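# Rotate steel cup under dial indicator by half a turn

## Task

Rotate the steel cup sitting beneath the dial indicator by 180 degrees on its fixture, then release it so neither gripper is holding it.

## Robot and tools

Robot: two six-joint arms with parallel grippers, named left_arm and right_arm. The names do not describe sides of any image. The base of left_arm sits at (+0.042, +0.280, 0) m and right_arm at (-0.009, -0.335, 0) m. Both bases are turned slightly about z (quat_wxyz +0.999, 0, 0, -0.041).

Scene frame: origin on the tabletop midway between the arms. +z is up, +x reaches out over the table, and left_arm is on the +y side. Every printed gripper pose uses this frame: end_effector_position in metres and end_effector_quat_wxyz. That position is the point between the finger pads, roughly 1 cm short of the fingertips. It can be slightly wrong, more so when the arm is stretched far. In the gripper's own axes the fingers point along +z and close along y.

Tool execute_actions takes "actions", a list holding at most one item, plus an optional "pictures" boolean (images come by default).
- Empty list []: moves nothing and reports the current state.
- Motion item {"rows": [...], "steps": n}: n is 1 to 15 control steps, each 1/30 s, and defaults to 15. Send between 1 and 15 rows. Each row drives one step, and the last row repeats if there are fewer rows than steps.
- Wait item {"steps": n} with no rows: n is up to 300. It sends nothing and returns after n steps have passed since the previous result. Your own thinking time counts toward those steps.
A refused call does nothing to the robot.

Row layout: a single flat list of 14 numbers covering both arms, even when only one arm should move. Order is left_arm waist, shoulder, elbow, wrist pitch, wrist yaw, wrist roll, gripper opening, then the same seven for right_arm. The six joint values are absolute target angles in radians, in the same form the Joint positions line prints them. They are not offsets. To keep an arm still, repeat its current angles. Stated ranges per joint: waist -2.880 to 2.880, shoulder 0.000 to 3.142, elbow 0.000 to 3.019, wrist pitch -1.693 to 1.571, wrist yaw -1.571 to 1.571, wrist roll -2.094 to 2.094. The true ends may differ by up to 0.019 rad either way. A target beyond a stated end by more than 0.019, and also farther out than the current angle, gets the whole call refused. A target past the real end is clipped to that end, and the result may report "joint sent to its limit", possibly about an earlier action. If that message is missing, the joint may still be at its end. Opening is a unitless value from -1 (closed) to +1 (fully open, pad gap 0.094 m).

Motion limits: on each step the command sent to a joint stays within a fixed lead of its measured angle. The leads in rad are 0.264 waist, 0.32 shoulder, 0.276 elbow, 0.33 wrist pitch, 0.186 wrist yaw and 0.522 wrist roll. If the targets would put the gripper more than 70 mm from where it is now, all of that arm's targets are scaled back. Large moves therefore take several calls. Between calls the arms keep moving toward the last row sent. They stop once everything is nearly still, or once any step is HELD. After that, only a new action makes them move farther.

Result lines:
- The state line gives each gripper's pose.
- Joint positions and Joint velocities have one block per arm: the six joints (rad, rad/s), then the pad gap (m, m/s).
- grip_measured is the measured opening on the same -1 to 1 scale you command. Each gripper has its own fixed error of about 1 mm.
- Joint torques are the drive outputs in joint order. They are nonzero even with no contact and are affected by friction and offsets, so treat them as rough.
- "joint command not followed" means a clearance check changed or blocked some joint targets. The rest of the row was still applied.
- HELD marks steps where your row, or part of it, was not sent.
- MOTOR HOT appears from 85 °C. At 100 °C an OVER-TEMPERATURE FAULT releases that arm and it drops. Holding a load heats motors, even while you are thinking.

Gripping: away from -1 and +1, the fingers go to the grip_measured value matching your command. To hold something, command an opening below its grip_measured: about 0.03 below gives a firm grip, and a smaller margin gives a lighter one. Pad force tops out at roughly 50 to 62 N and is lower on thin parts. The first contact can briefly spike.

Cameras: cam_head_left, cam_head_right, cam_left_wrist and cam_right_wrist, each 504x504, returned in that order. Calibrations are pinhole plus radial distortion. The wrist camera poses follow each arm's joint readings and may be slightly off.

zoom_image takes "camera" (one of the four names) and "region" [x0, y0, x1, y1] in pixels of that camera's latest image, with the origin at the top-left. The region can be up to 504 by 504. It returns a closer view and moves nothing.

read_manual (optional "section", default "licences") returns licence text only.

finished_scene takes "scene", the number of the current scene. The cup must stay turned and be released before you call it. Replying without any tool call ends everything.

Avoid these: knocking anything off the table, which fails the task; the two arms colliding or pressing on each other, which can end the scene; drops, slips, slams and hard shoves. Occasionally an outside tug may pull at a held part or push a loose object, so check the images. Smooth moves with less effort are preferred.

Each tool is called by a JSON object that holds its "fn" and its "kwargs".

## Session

{"fn": "execute_actions", "kwargs": {"actions": []}}

Scene clock: 0.00 s of 4800.00 s.
left_arm: end_effector_position=(+0.3891, +0.7380, +0.3513) grip_measured=+1.000 end_effector_quat_wxyz=(-0.454, +0.731, -0.506, +0.061) | right_arm: end_effector_position=(+0.4286, +0.5159, +0.2584) grip_measured=+1.000 end_effector_quat_wxyz=(-0.588, +0.799, +0.040, +0.121)
Joint positions: left_arm=[ 1.035  1.32   1.268 -0.571  0.098 -1.029  0.094] | right_arm=[ 1.113  2.413  2.404 -0.297 -0.371 -1.937  0.094]
Joint velocities: left_arm=[-0.015 -0.005 -0.002 -0.002 -0.051  0.007  0.   ] | right_arm=[-0.015  0.005  0.007 -0.002 -0.066  0.007  0.   ]
Joint torques (N m, as the arm reports them, + toward a larger angle): no reading
Motor temperatures (°C, as the motors report them): left_arm=[24 28 29 25 23 24] | right_arm=[23 25 24 24 25 24]
camera_calibration (this result's frames):
cam_left_wrist: T_world_to_cam=[[0.700032, 0.0809345, 0.70951, -0.578885], [0.0649796, -0.996654, 0.0495778, 0.695291], [0.711149, 0.0113977, -0.702949, 0.0870145], [0, 0, 0, 1]] pos_world=[0.298178, 0.738825, 0.437421]
cam_right_wrist: T_world_to_cam=[[-0.197392, 0.293665, 0.935306, -0.311283], [0.706782, -0.618516, 0.343363, -0.0652937], [0.679335, 0.728834, -0.0854671, -0.520937], [0, 0, 0, 1]] pos_world=[0.338594, 0.430704, 0.269041]

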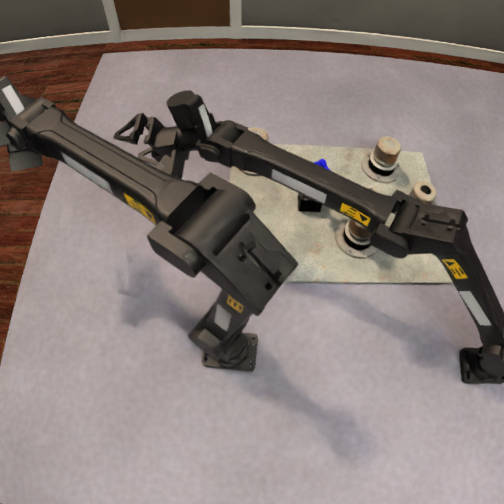

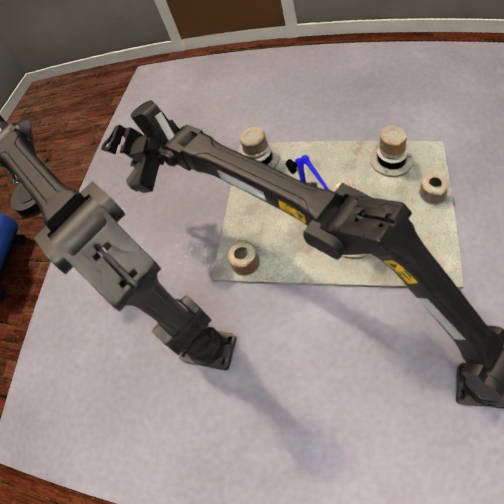

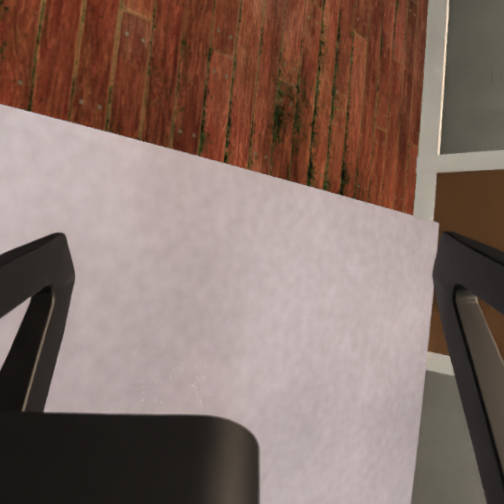

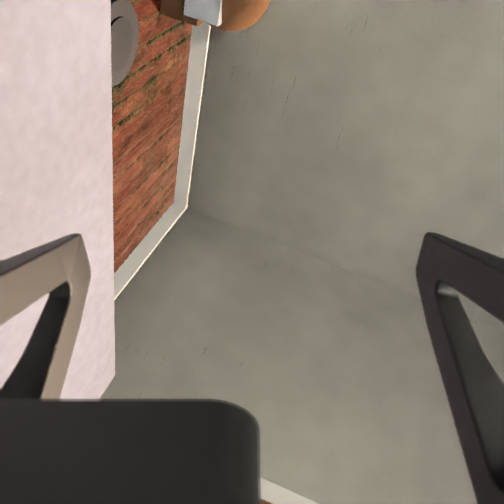

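{"fn": "execute_actions", "kwargs": {"actions": [{"rows":[[1.035,1.32,1.268,-0.571,0.098,-1.029,1,0.4,2.0,2.2,-0.297,-0.371,-1,1]]}], "pictures": false}}

{"fn": "execute_actions", "kwargs": {"actions": [{"steps":45}], "pictures": false}}

{"fn": "execute_actions", "kwargs": {"actions": [{"rows":[[1.035,1.32,1.268,-0.571,0.098,-1.029,1,0.26,1.2,0.7,0.5,-1.142,0,1]]}], "pictures": false}}

{"fn": "execute_actions", "kwargs": {"actions": [{"steps":75}], "pictures": false}}

{"fn": "execute_actions", "kwargs": {"actions": [{"rows":[[1.035,1.32,1.268,-0.571,0.098,-1.029,1,0.26,1.843,0.322,1.46,-1.142,0,1]]}], "pictures": false}}

{"fn": "execute_actions", "kwargs": {"actions": [{"steps":20}]}}

Scene clock: 17.40 s of 4800.00 s.
left_arm: end_effector_position=(+0.3891, +0.7380, +0.3513) grip_measured=+1.000 end_effector_quat_wxyz=(-0.454, +0.731, -0.506, +0.061) | right_arm: end_effector_position=(+0.5326, +0.4173, +0.3151) grip_measured=+1.000 end_effector_quat_wxyz=(-0.603, +0.781, -0.145, +0.074)
Joint positions: left_arm=[ 1.035  1.32   1.268 -0.571  0.098 -1.029  0.094] | right_arm=[ 0.962  2.273  2.286 -0.297 -0.371 -1.615  0.094]
Joint velocities: left_arm=[ 0.005 -0.015  0.022  0.002 -0.007 -0.007  0.   ] | right_arm=[-0.454 -0.337 -0.1   -0.002 -0.081  0.623  0.   ]
Joint torques (N m, as the arm reports them, + toward a larger angle): left_arm=[  1.79 -13.05  10.07   1.69   0.03   0.1 ] | right_arm=[ -1.73 -24.79  11.6    1.97  -0.11   0.22]
Motor temperatures (°C, as the motors report them): left_arm=[24 29 34 25 23 24] | right_arm=[23 29 29 24 25 24]
Steps of this call (steps 1 to 90: nothing new was sent; then 13.90 s passed at rest; steps 91 to 105: all 15 steps of this action). Readings (joint positions):
91: left_arm=[1.035 1.320 1.268 -0.571 0.098 -1.029] | right_arm=[1.111 2.408 2.396 -0.297 -0.371 -1.917]
92: left_arm=[1.035 1.320 1.268 -0.571 0.098 -1.029] | right_arm=[1.109 2.399 2.380 -0.297 -0.371 -1.895]
94: left_arm=[1.035 1.320 1.268 -0.571 0.098 -1.029] | right_arm=[1.098 2.381 2.353 -0.297 -0.371 -1.850]
98: left_arm=[1.035 1.320 1.268 -0.571 0.098 -1.029] | right_arm=[1.060 2.344 2.317 -0.297 -0.371 -1.765]
105: the state above

Scene clock: 18.90 s of 4800.00 s.
left_arm: end_effector_position=(+0.3891, +0.7380, +0.3513) grip_measured=+1.000 end_effector_quat_wxyz=(-0.454, +0.731, -0.506, +0.061) | right_arm: end_effector_position=(+0.7804, -0.0088, +0.4984) grip_measured=+1.000 end_effector_quat_wxyz=(+0.668, -0.546, +0.496, -0.096)
Joint positions: left_arm=[ 1.035  1.32   1.268 -0.571  0.098 -1.029  0.094] | right_arm=[ 0.402  2.011  2.213 -0.297 -0.37  -1.01   0.094]
Joint velocities: left_arm=[ 0.005 -0.005 -0.012  0.007 -0.022 -0.007  0.   ] | right_arm=[ 0.005 -0.005  0.017 -0.002  0.022  0.007  0.   ]
Joint torques (N m, as the arm reports them, + toward a larger angle): left_arm=[  1.79 -13.03  10.07   1.69   0.03   0.1 ] | right_arm=[ -0.92 -20.57  11.42   2.04  -0.08   0.25]
Motor temperatures (°C, as the motors report them): left_arm=[24 29 34 25 23 24] | right_arm=[23 29 29 24 25 24]
Steps of this call (steps 1 to 45: the robot went on to your last target). Readings (joint positions):
1: left_arm=[1.035 1.320 1.268 -0.571 0.098 -1.029] | right_arm=[0.946 2.262 2.283 -0.297 -0.371 -1.593]
2: left_arm=[1.035 1.320 1.268 -0.571 0.098 -1.029] | right_arm=[0.929 2.251 2.281 -0.297 -0.371 -1.570]
4: left_arm=[1.035 1.320 1.268 -0.571 0.098 -1.029] | right_arm=[0.894 2.230 2.276 -0.297 -0.371 -1.522]
8: left_arm=[1.035 1.320 1.268 -0.571 0.098 -1.029] | right_arm=[0.817 2.189 2.271 -0.297 -0.371 -1.427]
45: the state above

Scene clock: 19.40 s of 4800.00 s.
left_arm: end_effector_position=(+0.3891, +0.7380, +0.3513) grip_measured=+1.000 end_effector_quat_wxyz=(-0.454, +0.731, -0.506, +0.061) | right_arm: end_effector_position=(+0.6042, -0.0639, +0.5662) grip_measured=+1.000 end_effector_quat_wxyz=(+0.734, -0.516, +0.399, +0.187)
Joint positions: left_arm=[ 1.035  1.32   1.268 -0.571  0.098 -1.029  0.094] | right_arm=[ 0.291  1.61   1.652  0.213 -0.939 -0.456  0.094]
Joint velocities: left_arm=[-0.005 -0.024 -0.012 -0.027 -0.037 -0.007  0.   ] | right_arm=[-0.19  -1.099 -1.17   1.101 -1.018  1.033  0.   ]
Joint torques (N m, as the arm reports them, + toward a larger angle): left_arm=[  1.83 -13.06  10.07   1.68   0.04   0.1 ] | right_arm=[ -0.25 -16.28  11.9    2.12   0.13   0.22]
Motor temperatures (°C, as the motors report them): left_arm=[24 29 34 25 23 24] | right_arm=[23 29 29 24 25 24]
Steps of this call (steps 1 to 15: all 15 steps of this action). Readings (joint positions):
1: left_arm=[1.035 1.320 1.268 -0.571 0.098 -1.029] | right_arm=[0.399 2.002 2.193 -0.273 -0.402 -0.981]
2: left_arm=[1.035 1.320 1.268 -0.571 0.098 -1.029] | right_arm=[0.396 1.984 2.157 -0.241 -0.437 -0.946]
4: left_arm=[1.035 1.320 1.268 -0.571 0.098 -1.029] | right_arm=[0.385 1.944 2.082 -0.180 -0.510 -0.877]
8: left_arm=[1.035 1.320 1.268 -0.571 0.098 -1.029] | right_arm=[0.351 1.843 1.930 -0.048 -0.659 -0.731]
15: the state above

Scene clock: 21.90 s of 4800.00 s.
left_arm: end_effector_position=(+0.3891, +0.7380, +0.3513) grip_measured=+1.000 end_effector_quat_wxyz=(-0.454, +0.731, -0.506, +0.061) | right_arm: end_effector_position=(+0.3829, -0.1005, +0.3103) grip_measured=+1.000 end_effector_quat_wxyz=(+0.543, -0.431, +0.569, +0.442)
Joint positions: left_arm=[ 1.035  1.32   1.268 -0.571  0.098 -1.029  0.094] | right_arm=[ 0.273  1.214  0.689  0.477 -1.14  -0.009  0.094]
Joint velocities: left_arm=[ 0.005 -0.015 -0.007 -0.007 -0.051 -0.007  0.   ] | right_arm=[-0.015 -0.005 -0.012  0.002 -0.022  0.007  0.   ]
Joint torques (N m, as the arm reports them, + toward a larger angle): left_arm=[  1.81 -13.09  10.07   1.7    0.03   0.1 ] | right_arm=[-1.43 -8.58 12.16  2.58 -0.14  0.16]
Motor temperatures (°C, as the motors report them): left_arm=[24 29 35 25 23 24] | right_arm=[23 28 29 24 25 24]
Steps of this call (steps 1 to 45: the robot went on to your last target; steps 46 to 75: nothing new was sent). Readings (joint positions):
1: left_arm=[1.035 1.320 1.268 -0.571 0.098 -1.029] | right_arm=[0.286 1.571 1.611 0.249 -0.981 -0.419]
2: left_arm=[1.035 1.320 1.268 -0.571 0.098 -1.029] | right_arm=[0.282 1.529 1.569 0.281 -1.019 -0.384]
4: left_arm=[1.035 1.320 1.268 -0.571 0.098 -1.029] | right_arm=[0.278 1.439 1.478 0.339 -1.074 -0.315]
8: left_arm=[1.035 1.320 1.268 -0.571 0.098 -1.029] | right_arm=[0.277 1.215 1.206 0.450 -1.133 -0.170]
75: the state above
All arms were judged still, so your last target was given up. Only a new action makes them travel on or press farther. Fingers that are still opening or closing keep moving.

Scene clock: 22.40 s of 4800.00 s.
left_arm: end_effector_position=(+0.3891, +0.7380, +0.3513) grip_measured=+1.000 end_effector_quat_wxyz=(-0.454, +0.731, -0.506, +0.061) | right_arm: end_effector_position=(+0.3051, -0.1158, +0.0572) grip_measured=+1.000 end_effector_quat_wxyz=(+0.483, -0.400, +0.622, +0.468)
Joint positions: left_arm=[ 1.035  1.32   1.268 -0.571  0.098 -1.029  0.094] | right_arm=[ 0.273  1.872  0.324  1.321 -1.14  -0.008  0.094]
Joint velocities: left_arm=[-0.015  0.005  0.007  0.002 -0.022 -0.022  0.   ] | right_arm=[-0.015  0.884 -0.31   1.516 -0.022 -0.007  0.   ]
Joint torques (N m, as the arm reports them, + toward a larger angle): left_arm=[  1.83 -13.06  10.07   1.69   0.04   0.1 ] | right_arm=[ -1.48 -14.4    4.     2.64  -0.28   0.12]
Motor temperatures (°C, as the motors report them): left_arm=[24 29 35 25 23 24] | right_arm=[23 28 29 24 25 24]
Steps of this call (steps 1 to 15: all 15 steps of this action). Readings (joint positions):
1: left_arm=[1.035 1.320 1.268 -0.571 0.098 -1.029] | right_arm=[0.273 1.222 0.678 0.503 -1.140 -0.009]
2: left_arm=[1.035 1.320 1.268 -0.571 0.098 -1.029] | right_arm=[0.273 1.234 0.662 0.546 -1.140 -0.009]
4: left_arm=[1.035 1.320 1.268 -0.571 0.098 -1.029] | right_arm=[0.273 1.280 0.612 0.622 -1.140 -0.009]
8: left_arm=[1.035 1.320 1.268 -0.571 0.098 -1.029] | right_arm=[0.273 1.431 0.488 0.783 -1.140 -0.009]
15: the state above

Scene clock: 23.07 s of 4800.00 s.
left_arm: end_effector_position=(+0.3891, +0.7380, +0.3513) grip_measured=+1.000 end_effector_quat_wxyz=(-0.454, +0.731, -0.506, +0.061) | right_arm: end_effector_position=(+0.3052, -0.1157, +0.0786) grip_measured=+1.000 end_effector_quat_wxyz=(+0.526, -0.422, +0.585, +0.450)
Joint positions: left_arm=[ 1.035  1.32   1.268 -0.571  0.098 -1.029  0.094] | right_arm=[ 0.273  1.854  0.315  1.438 -1.14  -0.008  0.094]
Joint velocities: left_arm=[-0.015 -0.015 -0.007  0.012 -0.007  0.007  0.   ] | right_arm=[-0.005  0.005 -0.022 -0.012 -0.037 -0.007  0.   ]
Joint torques (N m, as the arm reports them, + toward a larger angle): left_arm=[  1.84 -13.06  10.06   1.7    0.04   0.1 ] | right_arm=[-1.49 -9.51  3.19  2.53 -0.16  0.13]
Motor temperatures (°C, as the motors report them): left_arm=[24 29 35 25 23 24] | right_arm=[23 28 29 24 25 24]
Steps of this call (steps 1 to 20: the robot went on to your last target). Readings (joint positions):
1: left_arm=[1.035 1.320 1.268 -0.571 0.098 -1.029] | right_arm=[0.273 1.890 0.317 1.361 -1.140 -0.008]
2: left_arm=[1.035 1.320 1.268 -0.571 0.098 -1.029] | right_arm=[0.273 1.893 0.315 1.385 -1.140 -0.008]
4: left_arm=[1.035 1.320 1.268 -0.571 0.098 -1.029] | right_arm=[0.273 1.879 0.315 1.418 -1.140 -0.008]
8: left_arm=[1.035 1.320 1.268 -0.571 0.098 -1.029] | right_arm=[0.273 1.854 0.315 1.437 -1.140 -0.008]
20: the state above
camera_calibration (this result's frames):
cam_left_wrist: T_world_to_cam=[[0.700032, 0.0809345, 0.70951, -0.578885], [0.0649796, -0.996654, 0.0495778, 0.695291], [0.711149, 0.0113977, -0.702949, 0.0870145], [0, 0, 0, 1]] pos_world=[0.298178, 0.738825, 0.437421]
cam_right_wrist: T_world_to_cam=[[0.963613, -0.25045, -0.0934045, -0.318464], [-0.225924, -0.576356, -0.785349, 0.071228], [0.142856, 0.777875, -0.611967, 0.218672], [0, 0, 0, 1]] pos_world=[0.29173, -0.208806, 0.160013]

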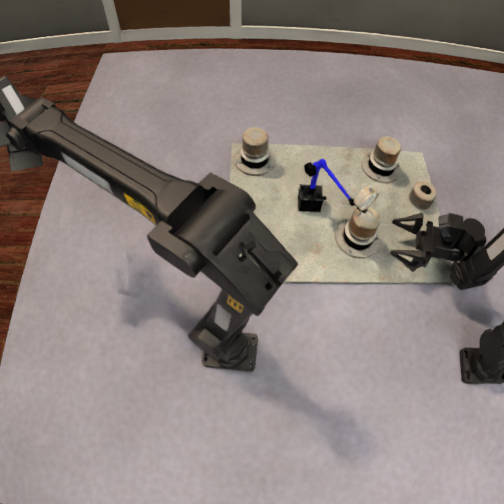

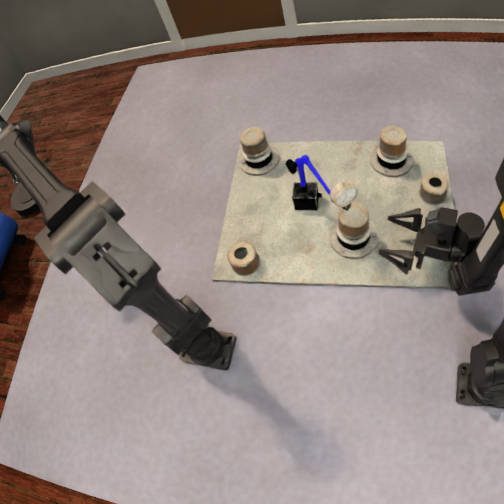

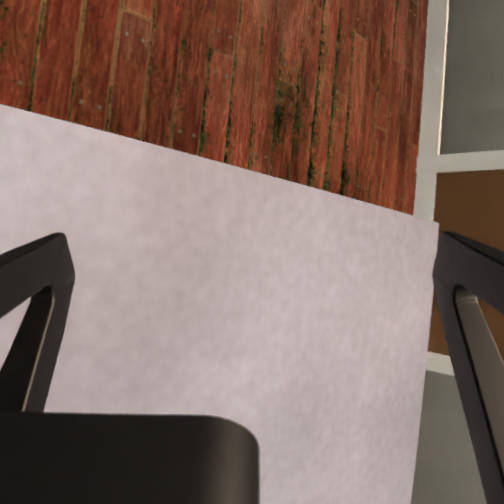

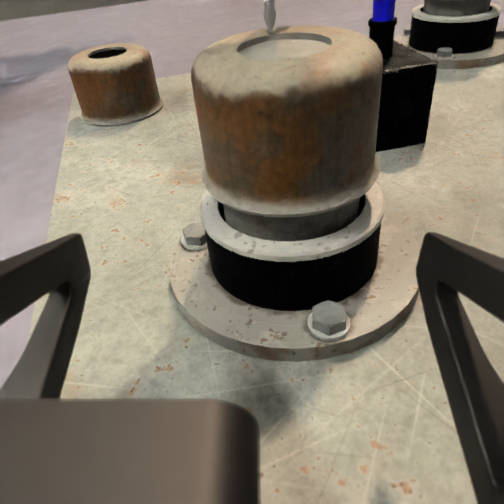

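{"fn": "execute_actions", "kwargs": {"actions": [{"rows":[[1.035,1.32,1.268,-0.571,0.098,-1.029,1,0.25,1.855,0.39,1.4,-1.15,0,1],[1.035,1.32,1.268,-0.571,0.098,-1.029,1,0.25,1.855,0.39,1.4,-1.15,0,1],[1.035,1.32,1.268,-0.571,0.098,-1.029,1,0.25,1.855,0.39,1.4,-1.15,0,1],[1.035,1.32,1.268,-0.571,0.098,-1.029,1,0.25,1.855,0.39,1.4,-1.15,0,1],[1.035,1.32,1.268,-0.571,0.098,-1.029,1,0.25,1.855,0.39,1.4,-1.15,0,1],[1.035,1.32,1.268,-0.571,0.098,-1.029,1,0.33,1.86,0.415,1.385,-1.075,0,1],[1.035,1.32,1.268,-0.571,0.098,-1.029,1,0.33,1.86,0.415,1.385,-1.075,0,1],[1.035,1.32,1.268,-0.571,0.098,-1.029,1,0.33,1.86,0.415,1.385,-1.075,0,1],[1.035,1.32,1.268,-0.571,0.098,-1.029,1,0.41,1.865,0.44,1.37,-1.0,0,1]]}]}}

Scene clock: 41.27 s of 4800.00 s.
left_arm: end_effector_position=(+0.3891, +0.7380, +0.3513) grip_measured=+1.000 end_effector_quat_wxyz=(-0.454, +0.731, -0.506, +0.061) | right_arm: end_effector_position=(+0.3334, -0.0626, +0.0899) grip_measured=+1.000 end_effector_quat_wxyz=(+0.542, -0.436, +0.567, +0.442)
Joint positions: left_arm=[ 1.035  1.32   1.268 -0.571  0.098 -1.029  0.094] | right_arm=[ 0.417  1.854  0.425  1.386 -1.005 -0.007  0.094]
Joint velocities: left_arm=[-0.005  0.005  0.002 -0.022 -0.022 -0.095  0.   ] | right_arm=[ 0.034  0.005 -0.002 -0.007 -0.022 -0.037  0.   ]
Joint torques (N m, as the arm reports them, + toward a larger angle): left_arm=[  1.84 -13.07  10.07   1.69   0.03   0.1 ] | right_arm=[-1.32 -8.6   5.04  1.09  0.2   0.14]
Motor temperatures (°C, as the motors report them): left_arm=[24 29 35 25 23 24] | right_arm=[23 27 26 24 25 24]
Steps of this call (steps 1 to 15: the robot went on to your last target; steps 16 to 90: nothing new was sent; then 14.70 s passed at rest; steps 91 to 105: all 15 steps of this action). Readings (joint positions):
91: left_arm=[1.035 1.320 1.268 -0.571 0.098 -1.029] | right_arm=[0.272 1.854 0.320 1.433 -1.146 -0.008]
92: left_arm=[1.035 1.320 1.268 -0.571 0.098 -1.029] | right_arm=[0.271 1.854 0.330 1.426 -1.147 -0.008]
94: left_arm=[1.035 1.320 1.268 -0.571 0.098 -1.029] | right_arm=[0.267 1.854 0.356 1.418 -1.147 -0.008]
98: left_arm=[1.035 1.320 1.268 -0.571 0.098 -1.029] | right_arm=[0.290 1.854 0.393 1.405 -1.081 -0.007]
105: the state above
camera_calibration (this result's frames):
cam_left_wrist: T_world_to_cam=[[0.700032, 0.0809345, 0.70951, -0.578885], [0.0649796, -0.996654, 0.0495778, 0.695291], [0.711149, 0.0113977, -0.702949, 0.0870145], [0, 0, 0, 1]] pos_world=[0.298178, 0.738825, 0.437421]
cam_right_wrist: T_world_to_cam=[[0.969778, -0.240945, -0.0384299, -0.337648], [-0.174217, -0.573538, -0.800439, 0.101327], [0.170821, 0.782943, -0.598181, 0.170038], [0, 0, 0, 1]] pos_world=[0.31605, -0.15637, 0.169844]

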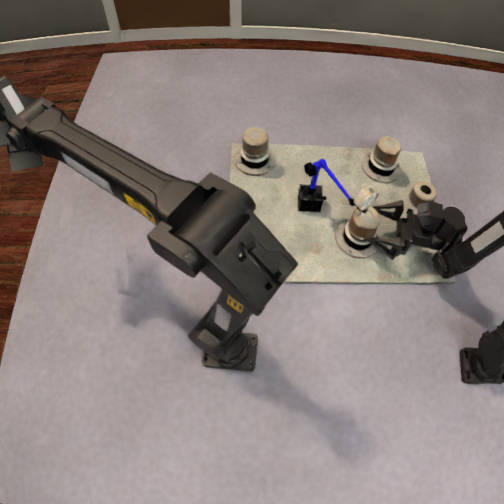

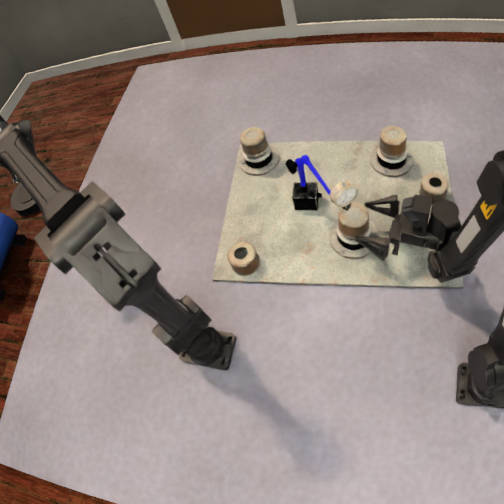

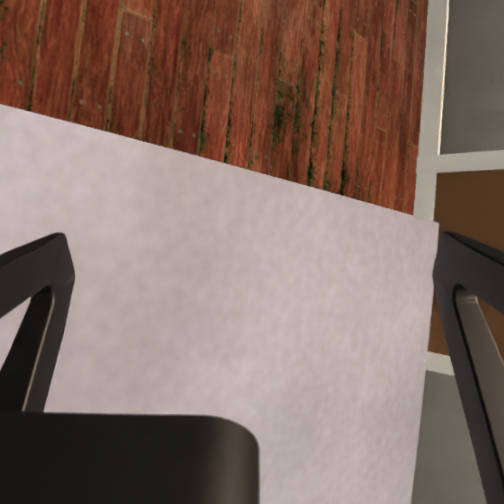

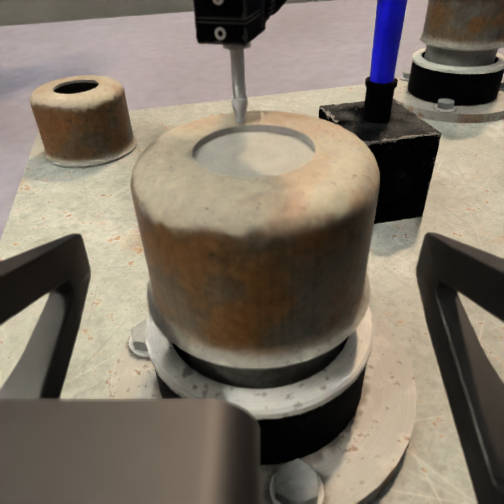

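{"fn": "execute_actions", "kwargs": {"actions": [{"rows":[[1.035,1.32,1.268,-0.571,0.098,-1.029,1,0.497,1.88,0.47,1.35,-0.93,0,1]]}], "pictures": false}}

{"fn": "execute_actions", "kwargs": {"actions": [{"rows":[[1.035,1.32,1.268,-0.571,0.098,-1.029,1,0.497,1.88,0.47,1.35,-0.93,0,0.41]]}]}}

Scene clock: 47.90 s of 4800.00 s.
left_arm: end_effector_position=(+0.3891, +0.7380, +0.3513) grip_measured=+1.000 end_effector_quat_wxyz=(-0.454, +0.731, -0.506, +0.061) | right_arm: end_effector_position=(+0.3311, -0.0351, +0.0895) grip_measured=+1.000 end_effector_quat_wxyz=(+0.539, -0.439, +0.566, +0.443)
Joint positions: left_arm=[ 1.035  1.32   1.268 -0.571  0.098 -1.029  0.094] | right_arm=[ 0.496  1.859  0.45   1.366 -0.934 -0.007  0.094]
Joint velocities: left_arm=[-0.024 -0.005 -0.027 -0.012  0.007 -0.066  0.   ] | right_arm=[ 0.005 -0.005  0.002  0.012  0.037  0.022  0.   ]
Joint torques (N m, as the arm reports them, + toward a larger angle): left_arm=[  1.81 -13.06  10.07   1.69   0.03   0.1 ] | right_arm=[-0.42 -8.69  5.91  1.18  0.14  0.14]
Motor temperatures (°C, as the motors report them): left_arm=[24 29 35 25 23 24] | right_arm=[23 27 26 24 25 24]
Steps of this call (steps 1 to 15: the robot went on to your last target; steps 16 to 90: nothing new was sent; then 3.13 s passed at rest; steps 91 to 105: all 15 steps of this action). Readings (joint positions):
91: left_arm=[1.035 1.320 1.268 -0.571 0.098 -1.029] | right_arm=[0.424 1.854 0.426 1.382 -0.967 -0.007]
92: left_arm=[1.035 1.320 1.268 -0.571 0.098 -1.029] | right_arm=[0.436 1.855 0.430 1.375 -0.945 -0.007]
94: left_arm=[1.035 1.320 1.268 -0.571 0.098 -1.029] | right_arm=[0.467 1.858 0.442 1.368 -0.935 -0.007]
98: left_arm=[1.035 1.320 1.268 -0.571 0.098 -1.029] | right_arm=[0.496 1.859 0.450 1.366 -0.935 -0.007]
105: the state above

Scene clock: 48.40 s of 4800.00 s.
left_arm: end_effector_position=(+0.3891, +0.7380, +0.3513) grip_measured=+1.000 end_effector_quat_wxyz=(-0.454, +0.731, -0.506, +0.061) | right_arm: end_effector_position=(+0.3399, -0.0361, +0.0891) grip_measured=+0.454 end_effector_quat_wxyz=(+0.544, -0.433, +0.571, +0.437)
Joint positions: left_arm=[ 1.035  1.32   1.268 -0.571  0.098 -1.029  0.094] | right_arm=[ 0.49   1.864  0.462  1.359 -0.917 -0.006  0.068]
Joint velocities: left_arm=[-0.005 -0.005  0.012 -0.012 -0.051 -0.037  0.   ] | right_arm=[-0.024 -0.005 -0.002 -0.007  0.037  0.095 -0.   ]
Joint torques (N m, as the arm reports them, + toward a larger angle): left_arm=[  1.85 -13.06  10.07   1.7    0.04   0.1 ] | right_arm=[ 0.08 -9.16  4.8   1.45 -0.62  0.12]
Motor temperatures (°C, as the motors report them): left_arm=[24 29 35 25 23 24] | right_arm=[23 27 26 24 25 24]
Steps of this call (steps 1 to 15: all 15 steps of this action). Readings (joint positions):
1: left_arm=[1.035 1.320 1.268 -0.571 0.098 -1.029] | right_arm=[0.496 1.859 0.450 1.366 -0.931 -0.007]
2: left_arm=[1.035 1.320 1.268 -0.571 0.098 -1.029] | right_arm=[0.494 1.860 0.455 1.363 -0.909 -0.006]
4: left_arm=[1.035 1.320 1.268 -0.571 0.098 -1.029] | right_arm=[0.490 1.864 0.462 1.359 -0.917 -0.006]
8: left_arm=[1.035 1.320 1.268 -0.571 0.098 -1.029] | right_arm=[0.490 1.864 0.462 1.359 -0.917 -0.006]
15: the state above
camera_calibration (this result's frames):
cam_left_wrist: T_world_to_cam=[[0.700032, 0.0809345, 0.70951, -0.578885], [0.0649796, -0.996654, 0.0495778, 0.695291], [0.711149, 0.0113977, -0.702949, 0.0870145], [0, 0, 0, 1]] pos_world=[0.298178, 0.738825, 0.437421]
cam_right_wrist: T_world_to_cam=[[0.966076, -0.25543, -0.0381066, -0.336895], [-0.183121, -0.573469, -0.798498, 0.119938], [0.182107, 0.778388, -0.60079, 0.14387], [0, 0, 0, 1]] pos_world=[0.321229, -0.129259, 0.169368]

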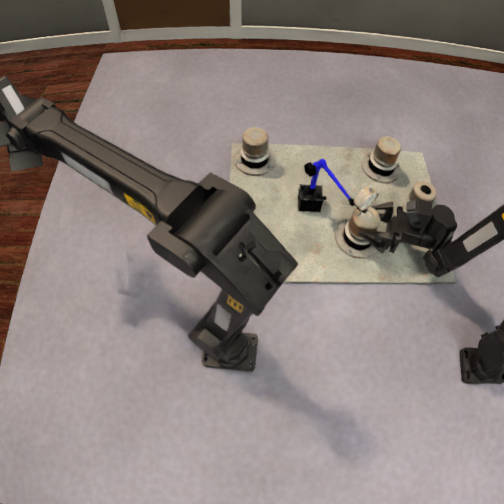

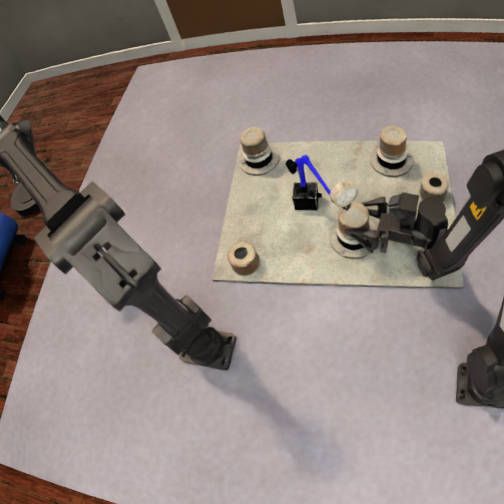

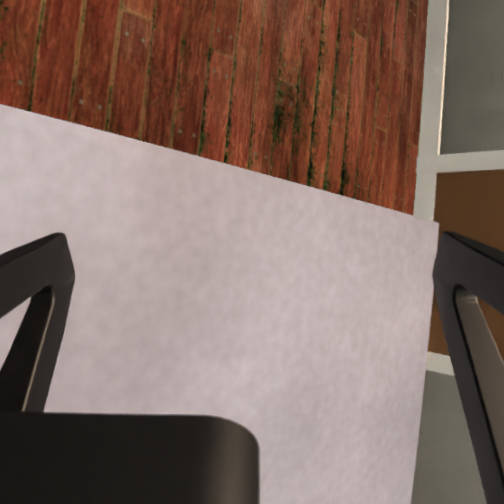

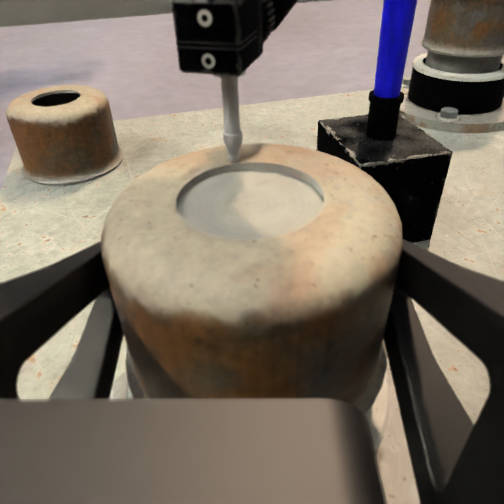

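{"fn": "execute_actions", "kwargs": {"actions": [{"rows":[[1.035,1.32,1.268,-0.571,0.098,-1.029,1,0.565,1.87,0.42,1.42,-0.645,0,0.41],[1.035,1.32,1.268,-0.571,0.098,-1.029,1,0.565,1.87,0.42,1.42,-0.645,0,0.41],[1.035,1.32,1.268,-0.571,0.098,-1.029,1,0.565,1.87,0.42,1.42,-0.645,0,0.41],[1.035,1.32,1.268,-0.571,0.098,-1.029,1,0.565,1.87,0.42,1.42,-0.645,0,0.41],[1.035,1.32,1.268,-0.571,0.098,-1.029,1,0.675,1.86,0.36,1.465,-0.33,0,0.41],[1.035,1.32,1.268,-0.571,0.098,-1.029,1,0.675,1.86,0.36,1.465,-0.33,0,0.41],[1.035,1.32,1.268,-0.571,0.098,-1.029,1,0.675,1.86,0.36,1.465,-0.33,0,0.41],[1.035,1.32,1.268,-0.571,0.098,-1.029,1,0.675,1.86,0.36,1.465,-0.33,0,0.41],[1.035,1.32,1.268,-0.571,0.098,-1.029,1,0.785,1.855,0.335,1.485,-0.025,0,0.41],[1.035,1.32,1.268,-0.571,0.098,-1.029,1,0.785,1.855,0.335,1.485,-0.025,0,0.41],[1.035,1.32,1.268,-0.571,0.098,-1.029,1,0.785,1.855,0.335,1.485,-0.025,0,0.41],[1.035,1.32,1.268,-0.571,0.098,-1.029,1,0.897,1.863,0.36,1.46,0.283,0,0.41]]}], "pictures": false}}

{"fn": "execute_actions", "kwargs": {"actions": [{"rows":[[1.035,1.32,1.268,-0.571,0.098,-1.029,1,0.995,1.873,0.41,1.42,0.565,0,0.41],[1.035,1.32,1.268,-0.571,0.098,-1.029,1,0.995,1.873,0.41,1.42,0.565,0,0.41],[1.035,1.32,1.268,-0.571,0.098,-1.029,1,0.995,1.873,0.41,1.42,0.565,0,0.41],[1.035,1.32,1.268,-0.571,0.098,-1.029,1,1.078,1.888,0.467,1.38,0.845,0,0.41],[1.035,1.32,1.268,-0.571,0.098,-1.029,1,1.078,1.888,0.467,1.38,0.845,0,0.41],[1.035,1.32,1.268,-0.571,0.098,-1.029,1,1.078,1.888,0.467,1.38,0.845,0,0.41],[1.035,1.32,1.268,-0.571,0.098,-1.029,1,1.122,1.917,0.545,1.315,1.082,0,0.41],[1.035,1.32,1.268,-0.571,0.098,-1.029,1,1.122,1.917,0.545,1.315,1.082,0,0.41],[1.035,1.32,1.268,-0.571,0.098,-1.029,1,1.122,1.917,0.545,1.315,1.082,0,0.41],[1.035,1.32,1.268,-0.571,0.098,-1.029,1,1.165,1.947,0.635,1.255,1.305,0,0.41]]}], "pictures": false}}

{"fn": "execute_actions", "kwargs": {"actions": [{"rows":[[1.035,1.32,1.268,-0.571,0.098,-1.029,1,1.165,1.94,0.63,1.255,1.305,0,1]],"steps":12}], "pictures": false}}

Scene clock: 71.73 s of 4800.00 s.
left_arm: end_effector_position=(+0.3891, +0.7380, +0.3513) grip_measured=+1.000 end_effector_quat_wxyz=(-0.454, +0.731, -0.506, +0.061) | right_arm: end_effector_position=(+0.3424, -0.0376, +0.0900) grip_measured=+0.456 end_effector_quat_wxyz=(+0.674, -0.186, +0.689, +0.190)
Joint positions: left_arm=[ 1.035  1.32   1.268 -0.571  0.098 -1.029  0.094] | right_arm=[0.882 1.849 0.349 1.48  0.26  0.017 0.068]
Joint velocities: left_arm=[-0.005 -0.005  0.002  0.012  0.037  0.007  0.   ] | right_arm=[ 0.396 -0.005  0.061 -0.125  1.092 -0.007  0.001]
Joint torques (N m, as the arm reports them, + toward a larger angle): left_arm=[  1.81 -13.05  10.07   1.69   0.03   0.1 ] | right_arm=[-1.26 -8.18  3.94  1.61 -0.89 -0.13]
Motor temperatures (°C, as the motors report them): left_arm=[24 30 36 25 23 24] | right_arm=[23 26 25 24 26 24]
Steps of this call (steps 1 to 15: the robot went on to your last target; steps 16 to 90: nothing new was sent; then 19.83 s passed at rest; steps 91 to 105: all 15 steps of this action). Readings (joint positions):
91: left_arm=[1.035 1.320 1.268 -0.571 0.098 -1.029] | right_arm=[0.500 1.863 0.450 1.374 -0.864 -0.004]
92: left_arm=[1.035 1.320 1.268 -0.571 0.098 -1.029] | right_arm=[0.524 1.860 0.430 1.397 -0.779 -0.000]
94: left_arm=[1.035 1.320 1.268 -0.571 0.098 -1.029] | right_arm=[0.553 1.857 0.408 1.419 -0.679 0.003]
98: left_arm=[1.035 1.320 1.268 -0.571 0.098 -1.029] | right_arm=[0.657 1.850 0.360 1.467 -0.360 0.010]
105: the state above

Scene clock: 72.23 s of 4800.00 s.
left_arm: end_effector_position=(+0.3891, +0.7380, +0.3513) grip_measured=+1.000 end_effector_quat_wxyz=(-0.454, +0.731, -0.506, +0.061) | right_arm: end_effector_position=(+0.3443, -0.0394, +0.0895) grip_measured=+0.456 end_effector_quat_wxyz=(+0.699, +0.089, +0.704, -0.084)
Joint positions: left_arm=[ 1.035  1.32   1.268 -0.571  0.098 -1.029  0.094] | right_arm=[1.149 1.921 0.604 1.288 1.312 0.034 0.068]
Joint velocities: left_arm=[-0.005  0.005 -0.002 -0.002 -0.007 -0.037  0.   ] | right_arm=[-0.005  0.005 -0.002  0.002 -0.037  0.007 -0.   ]
Joint torques (N m, as the arm reports them, + toward a larger angle): left_arm=[  1.8  -13.05  10.06   1.7    0.04   0.1 ] | right_arm=[ 0.85 -9.72  7.57  0.31 -0.3  -0.29]
Motor temperatures (°C, as the motors report them): left_arm=[24 30 36 25 23 24] | right_arm=[23 26 25 24 26 24]
Steps of this call (steps 1 to 15: all 15 steps of this action). Readings (joint positions):
1: left_arm=[1.035 1.320 1.268 -0.571 0.098 -1.029] | right_arm=[0.906 1.849 0.356 1.471 0.334 0.020]
2: left_arm=[1.035 1.320 1.268 -0.571 0.098 -1.029] | right_arm=[0.943 1.849 0.367 1.460 0.437 0.020]
4: left_arm=[1.035 1.320 1.268 -0.571 0.098 -1.029] | right_arm=[0.996 1.854 0.393 1.435 0.603 0.021]
8: left_arm=[1.035 1.320 1.268 -0.571 0.098 -1.029] | right_arm=[1.095 1.878 0.482 1.370 0.974 0.026]
15: the state above

Scene clock: 72.63 s of 4800.00 s.
left_arm: end_effector_position=(+0.3891, +0.7380, +0.3513) grip_measured=+1.000 end_effector_quat_wxyz=(-0.454, +0.731, -0.506, +0.061) | right_arm: end_effector_position=(+0.3435, -0.0380, +0.0873) grip_measured=+1.000 end_effector_quat_wxyz=(+0.696, +0.073, +0.708, -0.096)
Joint positions: left_arm=[ 1.035  1.32   1.268 -0.571  0.098 -1.029  0.094] | right_arm=[1.152 1.922 0.604 1.271 1.309 0.011 0.094]
Joint velocities: left_arm=[-0.015  0.005 -0.012  0.002 -0.037 -0.037  0.   ] | right_arm=[-0.015 -0.005 -0.022 -0.022  0.022 -0.066  0.   ]
Joint torques (N m, as the arm reports them, + toward a larger angle): left_arm=[  1.81 -13.05  10.07   1.7    0.03   0.1 ] | right_arm=[  0.67 -10.43   7.08   0.98  -0.13  -0.02]
Motor temperatures (°C, as the motors report them): left_arm=[24 30 36 25 23 24] | right_arm=[23 26 25 24 26 24]
Steps of this call (steps 1 to 12: all 12 steps of this action). Readings (joint positions):
1: left_arm=[1.035 1.320 1.268 -0.571 0.098 -1.029] | right_arm=[1.149 1.921 0.604 1.286 1.311 0.031]
2: left_arm=[1.035 1.320 1.268 -0.571 0.098 -1.029] | right_arm=[1.150 1.922 0.604 1.280 1.309 0.027]
4: left_arm=[1.035 1.320 1.268 -0.571 0.098 -1.029] | right_arm=[1.151 1.922 0.604 1.273 1.309 0.020]
8: left_arm=[1.035 1.320 1.268 -0.571 0.098 -1.029] | right_arm=[1.152 1.922 0.604 1.271 1.309 0.014]
12: the state above

{"fn": "execute_actions", "kwargs": {"actions": [{"rows":[[1.035,1.32,1.268,-0.571,0.098,-1.029,1,1.085,1.865,0.47,1.37,0.96,0,1],[1.035,1.32,1.268,-0.571,0.098,-1.029,1,1.085,1.865,0.47,1.37,0.96,0,1],[1.035,1.32,1.268,-0.571,0.098,-1.029,1,1.085,1.865,0.47,1.37,0.96,0,1],[1.035,1.32,1.268,-0.571,0.098,-1.029,1,1.085,1.865,0.47,1.37,0.96,0,1],[1.035,1.32,1.268,-0.571,0.098,-1.029,1,0.98,1.84,0.385,1.44,0.59,0,1],[1.035,1.32,1.268,-0.571,0.098,-1.029,1,0.98,1.84,0.385,1.44,0.59,0,1],[1.035,1.32,1.268,-0.571,0.098,-1.029,1,0.98,1.84,0.385,1.44,0.59,0,1],[1.035,1.32,1.268,-0.571,0.098,-1.029,1,0.98,1.84,0.385,1.44,0.59,0,1],[1.035,1.32,1.268,-0.571,0.098,-1.029,1,0.87,1.835,0.34,1.485,0.26,0,1],[1.035,1.32,1.268,-0.571,0.098,-1.029,1,0.87,1.835,0.34,1.485,0.26,0,1],[1.035,1.32,1.268,-0.571,0.098,-1.029,1,0.87,1.835,0.34,1.485,0.26,0,1],[1.035,1.32,1.268,-0.571,0.098,-1.029,1,0.765,1.835,0.33,1.49,-0.04,0,1]]}], "pictures": false}}

{"fn": "execute_actions", "kwargs": {"actions": [{"rows":[[1.035,1.32,1.268,-0.571,0.098,-1.029,1,0.65,1.845,0.365,1.467,-0.35,0,1],[1.035,1.32,1.268,-0.571,0.098,-1.029,1,0.65,1.845,0.365,1.467,-0.35,0,1],[1.035,1.32,1.268,-0.571,0.098,-1.029,1,0.65,1.845,0.365,1.467,-0.35,0,1],[1.035,1.32,1.268,-0.571,0.098,-1.029,1,0.65,1.845,0.365,1.467,-0.35,0,1],[1.035,1.32,1.268,-0.571,0.098,-1.029,1,0.55,1.855,0.415,1.419,-0.67,0,1],[1.035,1.32,1.268,-0.571,0.098,-1.029,1,0.55,1.855,0.415,1.419,-0.67,0,1],[1.035,1.32,1.268,-0.571,0.098,-1.029,1,0.55,1.855,0.415,1.419,-0.67,0,1],[1.035,1.32,1.268,-0.571,0.098,-1.029,1,0.55,1.855,0.415,1.419,-0.67,0,1],[1.035,1.32,1.268,-0.571,0.098,-1.029,1,0.485,1.865,0.475,1.355,-0.92,0,1]]}]}}

Scene clock: 95.40 s of 4800.00 s.
left_arm: end_effector_position=(+0.3891, +0.7380, +0.3513) grip_measured=+1.000 end_effector_quat_wxyz=(-0.454, +0.731, -0.506, +0.061) | right_arm: end_effector_position=(+0.3443, -0.0403, +0.0812) grip_measured=+1.000 end_effector_quat_wxyz=(+0.646, -0.247, +0.682, +0.239)
Joint positions: left_arm=[ 1.035  1.32   1.268 -0.571  0.098 -1.029  0.094] | right_arm=[ 0.776  1.853  0.34   1.462 -0.008  0.006  0.094]
Joint velocities: left_arm=[-0.015  0.005  0.007 -0.002 -0.095  0.037  0.   ] | right_arm=[-0.571 -0.005 -0.027  0.012 -0.755  0.022  0.   ]
Joint torques (N m, as the arm reports them, + toward a larger angle): left_arm=[  1.82 -13.06  10.06   1.69   0.03   0.1 ] | right_arm=[  1.75 -10.48   2.47   3.07  -0.27   0.  ]
Motor temperatures (°C, as the motors report them): left_arm=[24 30 36 25 23 24] | right_arm=[23 27 26 24 25 24]
Steps of this call (steps 1 to 15: the robot went on to your last target; steps 16 to 90: nothing new was sent; then 19.27 s passed at rest; steps 91 to 105: all 15 steps of this action). Readings (joint positions):
91: left_arm=[1.035 1.320 1.268 -0.571 0.098 -1.029] | right_arm=[1.146 1.918 0.586 1.287 1.208 0.008]
92: left_arm=[1.035 1.320 1.268 -0.571 0.098 -1.029] | right_arm=[1.137 1.909 0.553 1.311 1.119 0.007]
94: left_arm=[1.035 1.320 1.268 -0.571 0.098 -1.029] | right_arm=[1.109 1.889 0.488 1.335 0.991 0.007]
98: left_arm=[1.035 1.320 1.268 -0.571 0.098 -1.029] | right_arm=[1.002 1.863 0.394 1.403 0.630 0.007]
105: the state above

Scene clock: 95.90 s of 4800.00 s.
left_arm: end_effector_position=(+0.3891, +0.7380, +0.3513) grip_measured=+1.000 end_effector_quat_wxyz=(-0.454, +0.731, -0.506, +0.061) | right_arm: end_effector_position=(+0.3435, -0.0385, +0.0962) grip_measured=+1.000 end_effector_quat_wxyz=(+0.553, -0.429, +0.567, +0.435)
Joint positions: left_arm=[ 1.035  1.32   1.268 -0.571  0.098 -1.029  0.094] | right_arm=[ 0.483  1.853  0.463  1.373 -0.913  0.005  0.094]
Joint velocities: left_arm=[-0.005 -0.005 -0.012 -0.007  0.066  0.037  0.   ] | right_arm=[-0.015 -0.015  0.007 -0.037 -0.125  0.022  0.   ]
Joint torques (N m, as the arm reports them, + toward a larger angle): left_arm=[  1.83 -13.05  10.07   1.69   0.03   0.1 ] | right_arm=[-0.37 -9.51  5.28  1.15 -0.25  0.01]
Motor temperatures (°C, as the motors report them): left_arm=[24 30 36 25 23 24] | right_arm=[23 27 26 24 25 24]
Steps of this call (steps 1 to 15: all 15 steps of this action). Readings (joint positions):
1: left_arm=[1.035 1.320 1.268 -0.571 0.098 -1.029] | right_arm=[0.747 1.853 0.339 1.462 -0.108 0.006]
2: left_arm=[1.035 1.320 1.268 -0.571 0.098 -1.029] | right_arm=[0.717 1.853 0.340 1.462 -0.212 0.006]
4: left_arm=[1.035 1.320 1.268 -0.571 0.098 -1.029] | right_arm=[0.668 1.853 0.343 1.462 -0.324 0.006]
8: left_arm=[1.035 1.320 1.268 -0.571 0.098 -1.029] | right_arm=[0.568 1.853 0.383 1.438 -0.643 0.006]
15: the state above
camera_calibration (this result's frames):
cam_left_wrist: T_world_to_cam=[[0.700032, 0.0809345, 0.70951, -0.578885], [0.0649796, -0.996654, 0.0495778, 0.695291], [0.711149, 0.0113977, -0.702949, 0.0870145], [0, 0, 0, 1]] pos_world=[0.298178, 0.738825, 0.437421]
cam_right_wrist: T_world_to_cam=[[0.963359, -0.266608, -0.0293244, -0.341094], [-0.17991, -0.561228, -0.807871, 0.125133], [0.198928, 0.783546, -0.588629, 0.142612], [0, 0, 0, 1]] pos_world=[0.32274, -0.132454, 0.175035]

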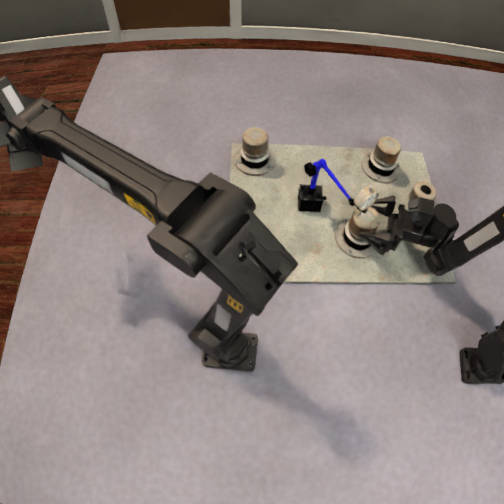

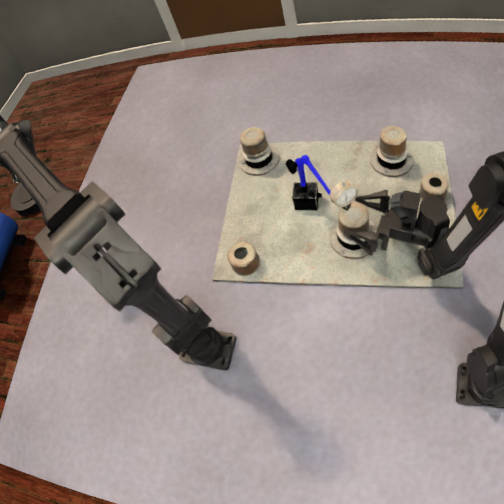

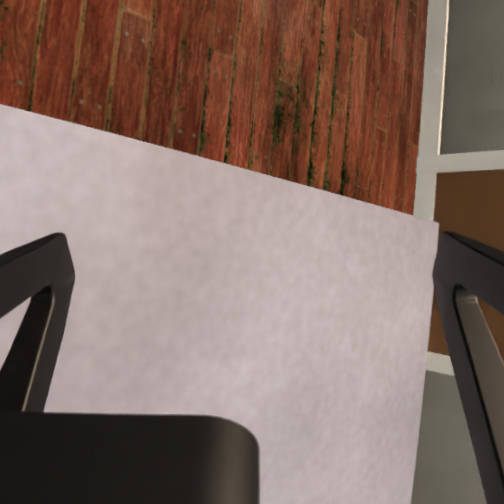

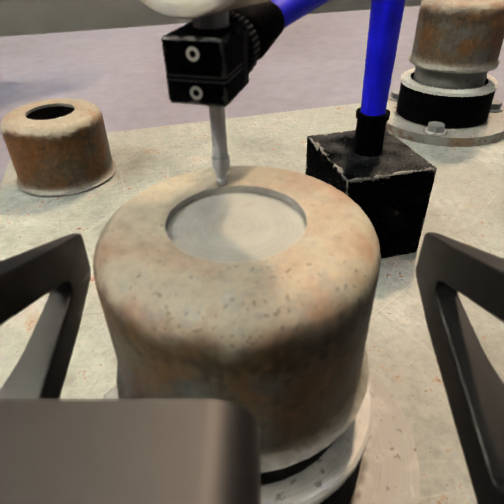

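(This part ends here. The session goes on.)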